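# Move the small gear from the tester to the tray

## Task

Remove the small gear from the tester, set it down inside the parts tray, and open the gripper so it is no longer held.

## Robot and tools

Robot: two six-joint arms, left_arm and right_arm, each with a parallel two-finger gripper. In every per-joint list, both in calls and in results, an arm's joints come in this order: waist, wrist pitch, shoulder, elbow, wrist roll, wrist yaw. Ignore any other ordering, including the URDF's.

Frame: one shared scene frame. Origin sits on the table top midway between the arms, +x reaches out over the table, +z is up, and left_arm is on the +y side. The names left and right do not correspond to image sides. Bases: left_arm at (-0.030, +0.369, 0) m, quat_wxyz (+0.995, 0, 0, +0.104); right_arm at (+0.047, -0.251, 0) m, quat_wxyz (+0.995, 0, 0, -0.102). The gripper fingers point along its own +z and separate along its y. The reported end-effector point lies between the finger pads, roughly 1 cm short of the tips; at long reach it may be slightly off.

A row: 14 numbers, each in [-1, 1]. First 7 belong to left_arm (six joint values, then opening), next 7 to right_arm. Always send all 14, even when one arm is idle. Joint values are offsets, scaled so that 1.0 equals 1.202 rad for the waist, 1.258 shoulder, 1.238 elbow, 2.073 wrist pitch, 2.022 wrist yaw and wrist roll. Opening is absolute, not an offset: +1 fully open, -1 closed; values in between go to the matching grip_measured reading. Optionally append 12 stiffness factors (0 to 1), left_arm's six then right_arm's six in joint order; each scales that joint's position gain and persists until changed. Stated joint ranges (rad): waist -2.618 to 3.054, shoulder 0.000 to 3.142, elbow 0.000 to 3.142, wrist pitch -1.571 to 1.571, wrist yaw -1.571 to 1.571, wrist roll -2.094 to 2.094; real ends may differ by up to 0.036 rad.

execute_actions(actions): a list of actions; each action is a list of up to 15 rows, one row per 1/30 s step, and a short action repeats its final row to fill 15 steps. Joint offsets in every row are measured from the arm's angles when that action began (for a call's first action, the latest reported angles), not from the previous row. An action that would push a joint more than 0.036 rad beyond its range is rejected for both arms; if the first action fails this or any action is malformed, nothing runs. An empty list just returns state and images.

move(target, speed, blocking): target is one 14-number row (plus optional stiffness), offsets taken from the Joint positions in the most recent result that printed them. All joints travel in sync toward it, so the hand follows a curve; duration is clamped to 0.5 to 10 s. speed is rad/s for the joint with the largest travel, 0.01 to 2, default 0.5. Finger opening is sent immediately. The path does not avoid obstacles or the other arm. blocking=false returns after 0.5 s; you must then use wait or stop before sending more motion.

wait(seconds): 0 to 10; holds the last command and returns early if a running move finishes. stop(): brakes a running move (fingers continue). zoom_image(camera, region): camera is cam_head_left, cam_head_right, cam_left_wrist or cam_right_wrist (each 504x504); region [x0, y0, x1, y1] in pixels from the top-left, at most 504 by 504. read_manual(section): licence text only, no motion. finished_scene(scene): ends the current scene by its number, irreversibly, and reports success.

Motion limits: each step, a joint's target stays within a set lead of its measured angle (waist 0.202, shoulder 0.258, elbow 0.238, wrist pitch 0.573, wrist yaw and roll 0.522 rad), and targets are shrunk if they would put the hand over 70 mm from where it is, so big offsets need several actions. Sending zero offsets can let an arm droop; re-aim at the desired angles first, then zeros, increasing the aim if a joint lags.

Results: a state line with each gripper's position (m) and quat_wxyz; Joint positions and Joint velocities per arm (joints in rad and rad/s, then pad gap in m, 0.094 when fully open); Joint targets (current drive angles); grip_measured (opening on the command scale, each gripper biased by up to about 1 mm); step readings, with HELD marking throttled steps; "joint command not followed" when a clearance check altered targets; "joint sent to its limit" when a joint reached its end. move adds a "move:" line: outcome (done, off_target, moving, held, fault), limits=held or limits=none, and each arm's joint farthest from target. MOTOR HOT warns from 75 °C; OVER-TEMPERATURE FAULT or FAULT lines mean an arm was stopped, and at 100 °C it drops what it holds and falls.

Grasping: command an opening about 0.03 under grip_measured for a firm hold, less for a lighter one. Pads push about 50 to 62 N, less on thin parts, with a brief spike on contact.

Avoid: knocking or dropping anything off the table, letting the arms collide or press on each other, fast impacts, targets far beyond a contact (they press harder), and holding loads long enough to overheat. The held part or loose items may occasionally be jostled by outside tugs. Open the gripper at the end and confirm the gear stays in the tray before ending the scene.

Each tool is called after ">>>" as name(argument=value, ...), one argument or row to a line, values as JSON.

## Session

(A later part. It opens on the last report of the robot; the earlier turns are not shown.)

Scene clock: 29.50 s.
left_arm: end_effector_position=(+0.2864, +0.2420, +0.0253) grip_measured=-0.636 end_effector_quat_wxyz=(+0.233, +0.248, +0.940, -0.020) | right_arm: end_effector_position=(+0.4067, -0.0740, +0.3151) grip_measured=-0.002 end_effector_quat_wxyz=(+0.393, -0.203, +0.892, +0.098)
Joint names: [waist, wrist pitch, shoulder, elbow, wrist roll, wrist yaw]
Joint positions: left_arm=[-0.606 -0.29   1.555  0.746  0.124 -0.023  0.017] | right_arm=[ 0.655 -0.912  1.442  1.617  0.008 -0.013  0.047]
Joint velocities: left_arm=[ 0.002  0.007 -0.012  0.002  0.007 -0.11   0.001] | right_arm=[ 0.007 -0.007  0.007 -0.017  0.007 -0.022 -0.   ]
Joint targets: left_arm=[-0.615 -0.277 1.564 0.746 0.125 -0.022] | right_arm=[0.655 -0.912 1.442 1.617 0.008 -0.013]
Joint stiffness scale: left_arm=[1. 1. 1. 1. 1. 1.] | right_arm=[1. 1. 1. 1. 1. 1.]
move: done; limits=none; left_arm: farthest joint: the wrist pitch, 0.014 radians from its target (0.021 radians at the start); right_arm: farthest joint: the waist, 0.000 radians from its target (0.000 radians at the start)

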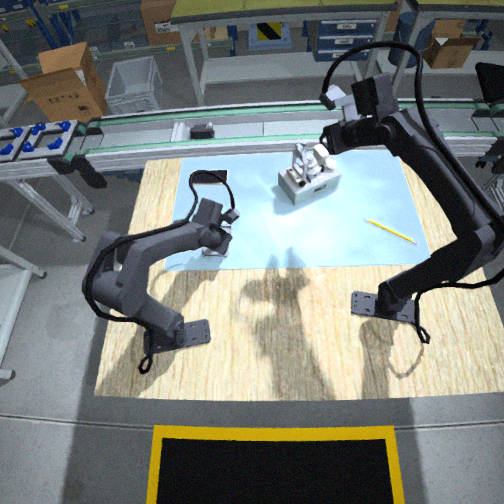

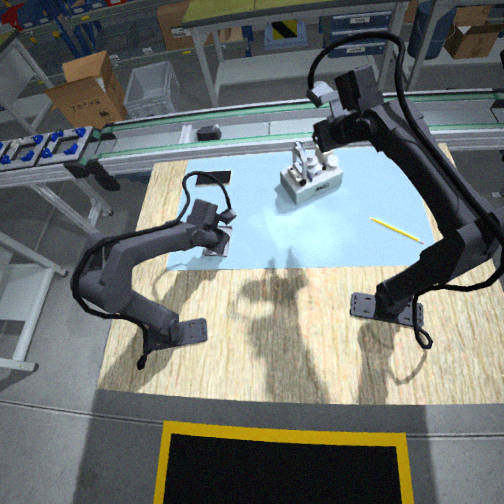

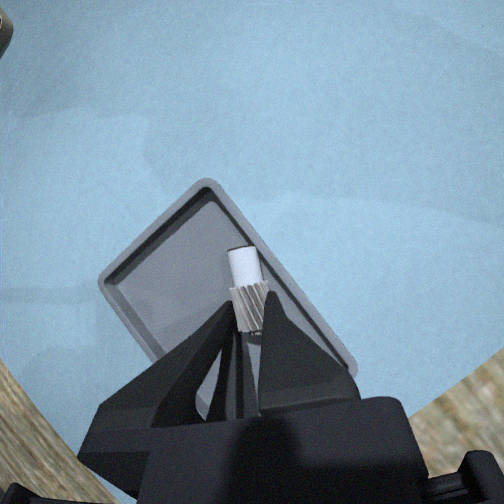

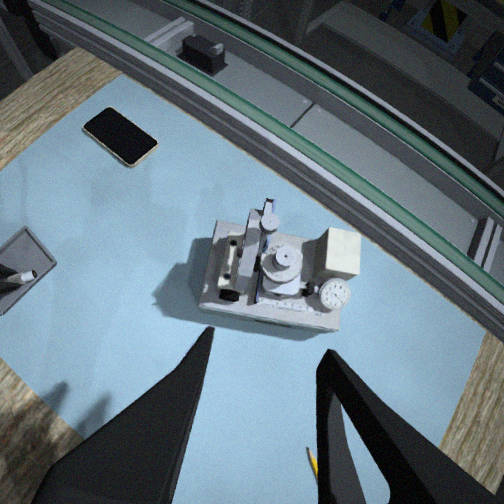

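>>> move(
  target=[0.045,0,0.025,0,0,0,-0.72,0,0,0,0,0,0,0],
  speed=0.1,
)

>>> execute_actions(
  actions=[
    [[0,0,0,0,0,0,-0.4,0,0,0,0,0,0,0]],
  ],
)

>>> move(
  target=[0,0,-0.2,0,0,0,-0.4,0,0,0,0,0,0,0],
)

Scene clock: 30.57 s.
left_arm: end_effector_position=(+0.2943, +0.2534, +0.0242) grip_measured=-0.636 end_effector_quat_wxyz=(+0.237, +0.228, +0.944, -0.019) | right_arm: end_effector_position=(+0.4067, -0.0740, +0.3151) grip_measured=-0.002 end_effector_quat_wxyz=(+0.393, -0.203, +0.892, +0.098)
Joint names: [waist, wrist pitch, shoulder, elbow, wrist roll, wrist yaw]
Joint positions: left_arm=[-0.563 -0.271  1.566  0.746  0.124 -0.017  0.017] | right_arm=[ 0.655 -0.912  1.442  1.617  0.008 -0.013  0.047]
Joint velocities: left_arm=[-0.007 -0.007 -0.017 -0.002  0.066  0.037 -0.001] | right_arm=[-0.012 -0.081 -0.012 -0.002  0.081  0.022  0.001]
Joint targets: left_arm=[-0.551 -0.291 1.587 0.746 0.124 -0.023] | right_arm=[0.655 -0.912 1.442 1.617 0.008 -0.013]
Joint stiffness scale: left_arm=[1. 1. 1. 1. 1. 1.] | right_arm=[1. 1. 1. 1. 1. 1.]
move: off_target (left_arm); limits=none; left_arm: farthest joint: the shoulder, 0.021 radians from its target (0.031 radians at the start); right_arm: farthest joint: the waist, 0.000 radians from its target (0.000 radians at the start)

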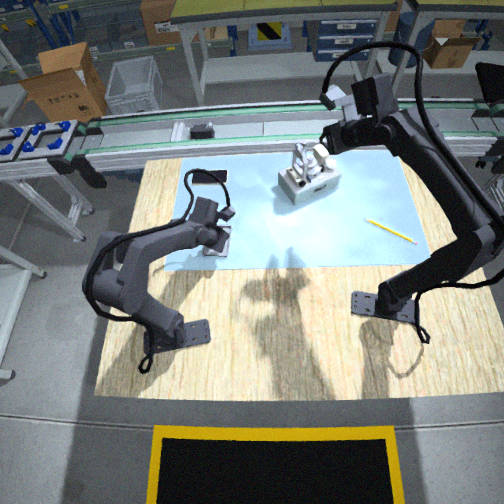

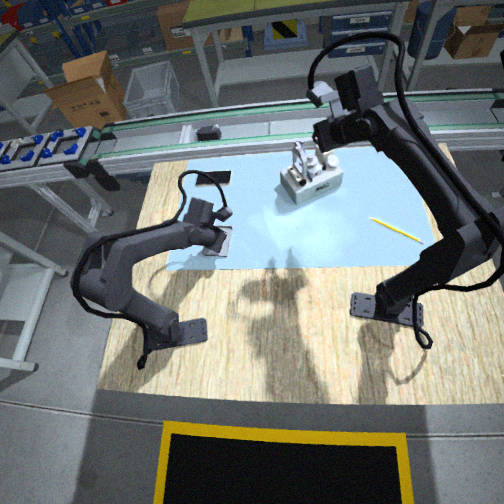

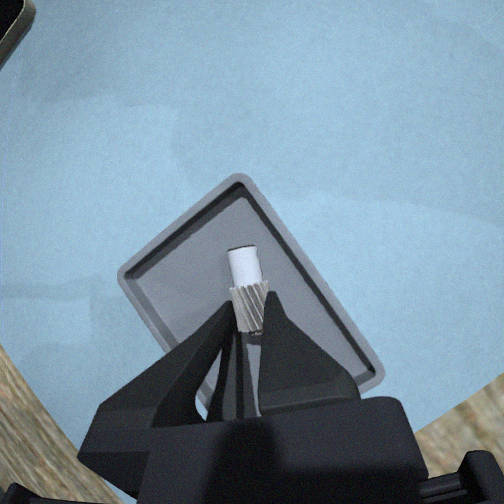

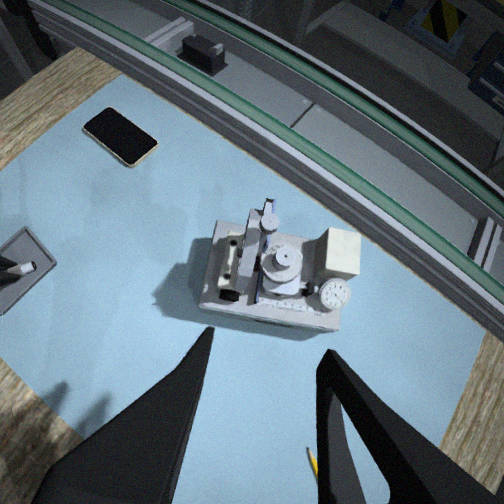

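Scene clock: 31.07 s.
left_arm: end_effector_position=(+0.2942, +0.2535, +0.0241) grip_measured=-0.402 end_effector_quat_wxyz=(+0.237, +0.228, +0.944, -0.019) | right_arm: end_effector_position=(+0.4067, -0.0740, +0.3151) grip_measured=-0.002 end_effector_quat_wxyz=(+0.393, -0.203, +0.892, +0.098)
Joint names: [waist, wrist pitch, shoulder, elbow, wrist roll, wrist yaw]
Joint positions: left_arm=[-0.563 -0.271  1.566  0.746  0.124 -0.017  0.028] | right_arm=[ 0.655 -0.912  1.442  1.617  0.008 -0.013  0.047]
Joint velocities: left_arm=[ 0.017  0.037  0.002  0.002 -0.007  0.11  -0.001] | right_arm=[ 0.002 -0.066 -0.007 -0.017 -0.095 -0.007 -0.   ]
Joint targets: left_arm=[-0.563 -0.271 1.566 0.746 0.124 -0.017] | right_arm=[0.655 -0.912 1.442 1.617 0.008 -0.013]
Joint stiffness scale: left_arm=[1. 1. 1. 1. 1. 1.] | right_arm=[1. 1. 1. 1. 1. 1.]
Step readings (joint positions):
0: left_arm=[-0.563 -0.271 1.566 0.746 0.124 -0.017] | right_arm=[0.655 -0.912 1.442 1.617 0.008 -0.013]
1: left_arm=[-0.563 -0.270 1.566 0.746 0.124 -0.017] | right_arm=[0.655 -0.912 1.442 1.617 0.008 -0.013]
2: left_arm=[-0.563 -0.270 1.566 0.746 0.124 -0.017] | right_arm=[0.655 -0.912 1.442 1.617 0.008 -0.013]
4: left_arm=[-0.563 -0.271 1.566 0.746 0.124 -0.017] | right_arm=[0.655 -0.912 1.442 1.617 0.008 -0.013]
8: left_arm=[-0.563 -0.271 1.566 0.746 0.124 -0.017] | right_arm=[0.655 -0.912 1.442 1.617 0.008 -0.013]
15: Joint positions above

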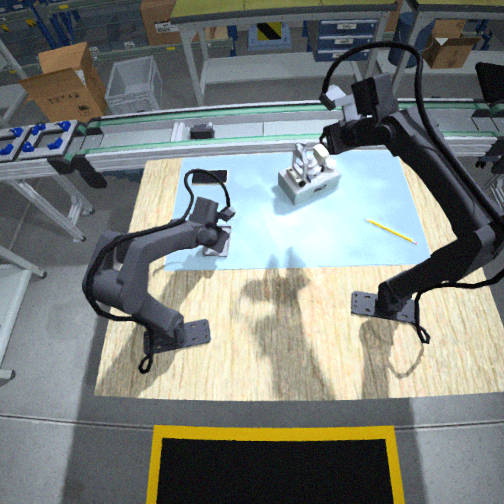

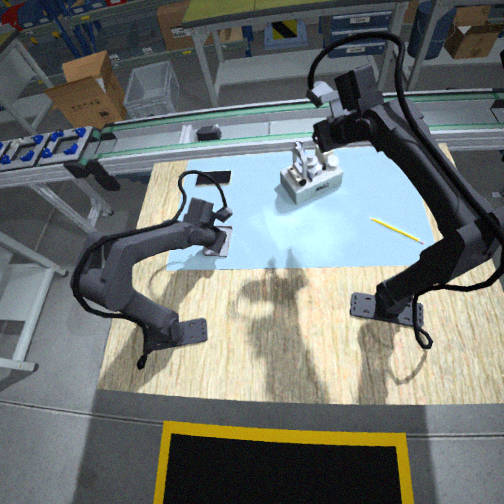

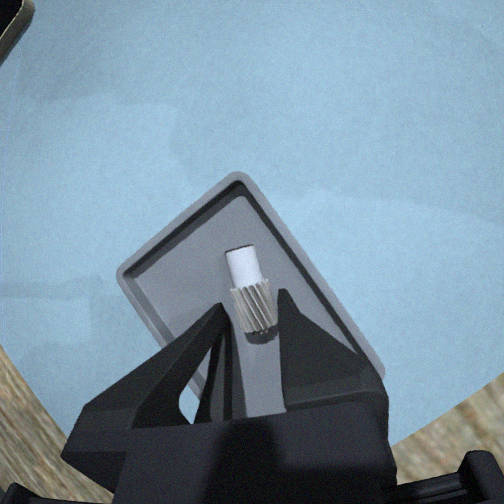

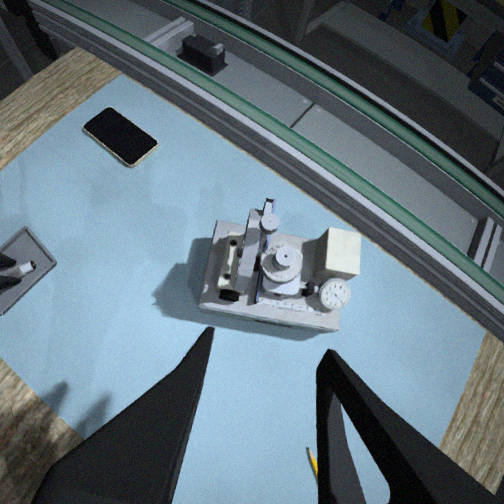

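Scene clock: 31.97 s.
left_arm: end_effector_position=(+0.3062, +0.2490, +0.1015) grip_measured=-0.402 end_effector_quat_wxyz=(+0.347, +0.219, +0.911, -0.032) | right_arm: end_effector_position=(+0.4067, -0.0740, +0.3151) grip_measured=-0.002 end_effector_quat_wxyz=(+0.393, -0.203, +0.892, +0.098)
Joint names: [waist, wrist pitch, shoulder, elbow, wrist roll, wrist yaw]
Joint positions: left_arm=[-0.563 -0.273  1.332  0.746  0.124 -0.017  0.028] | right_arm=[ 0.655 -0.912  1.442  1.617  0.008 -0.013  0.047]
Joint velocities: left_arm=[-0.017 -0.037 -0.017 -0.012  0.037  0.022 -0.001] | right_arm=[ 0.002 -0.007 -0.012 -0.022 -0.007 -0.125 -0.001]
Joint targets: left_arm=[-0.563 -0.271 1.314 0.746 0.124 -0.017] | right_arm=[0.655 -0.912 1.442 1.617 0.008 -0.013]
Joint stiffness scale: left_arm=[1. 1. 1. 1. 1. 1.] | right_arm=[1. 1. 1. 1. 1. 1.]
move: done; limits=none; left_arm: farthest joint: the shoulder, 0.017 radians from its target (0.251 radians at the start); right_arm: farthest joint: the waist, 0.000 radians from its target (0.000 radians at the start)

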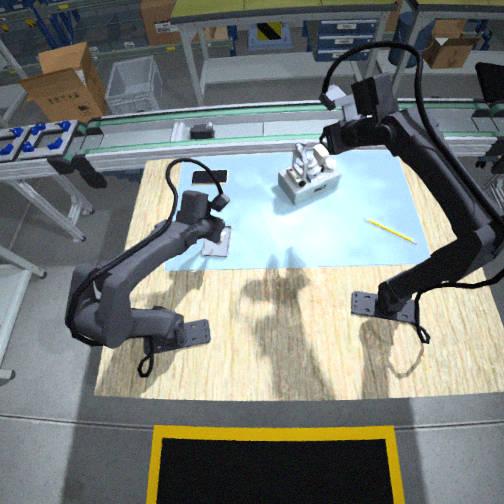

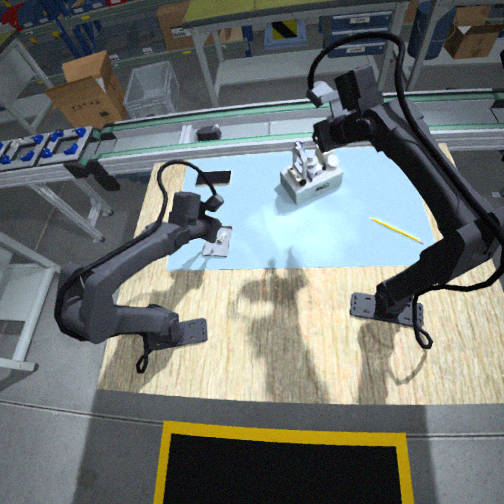

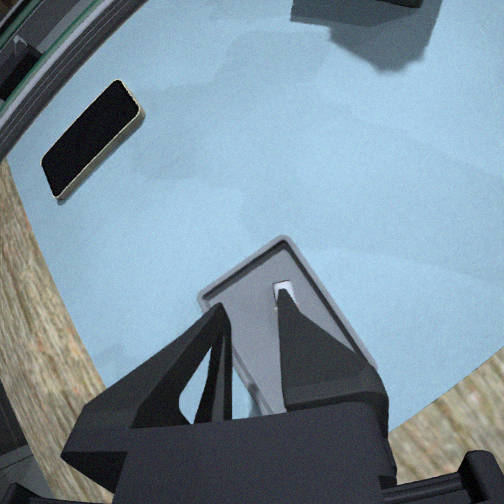

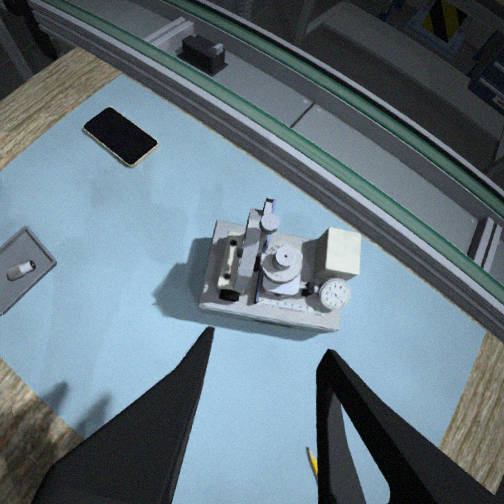

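>>> finished_scene(
  scene=1,
)

The scene is finished: the task was done.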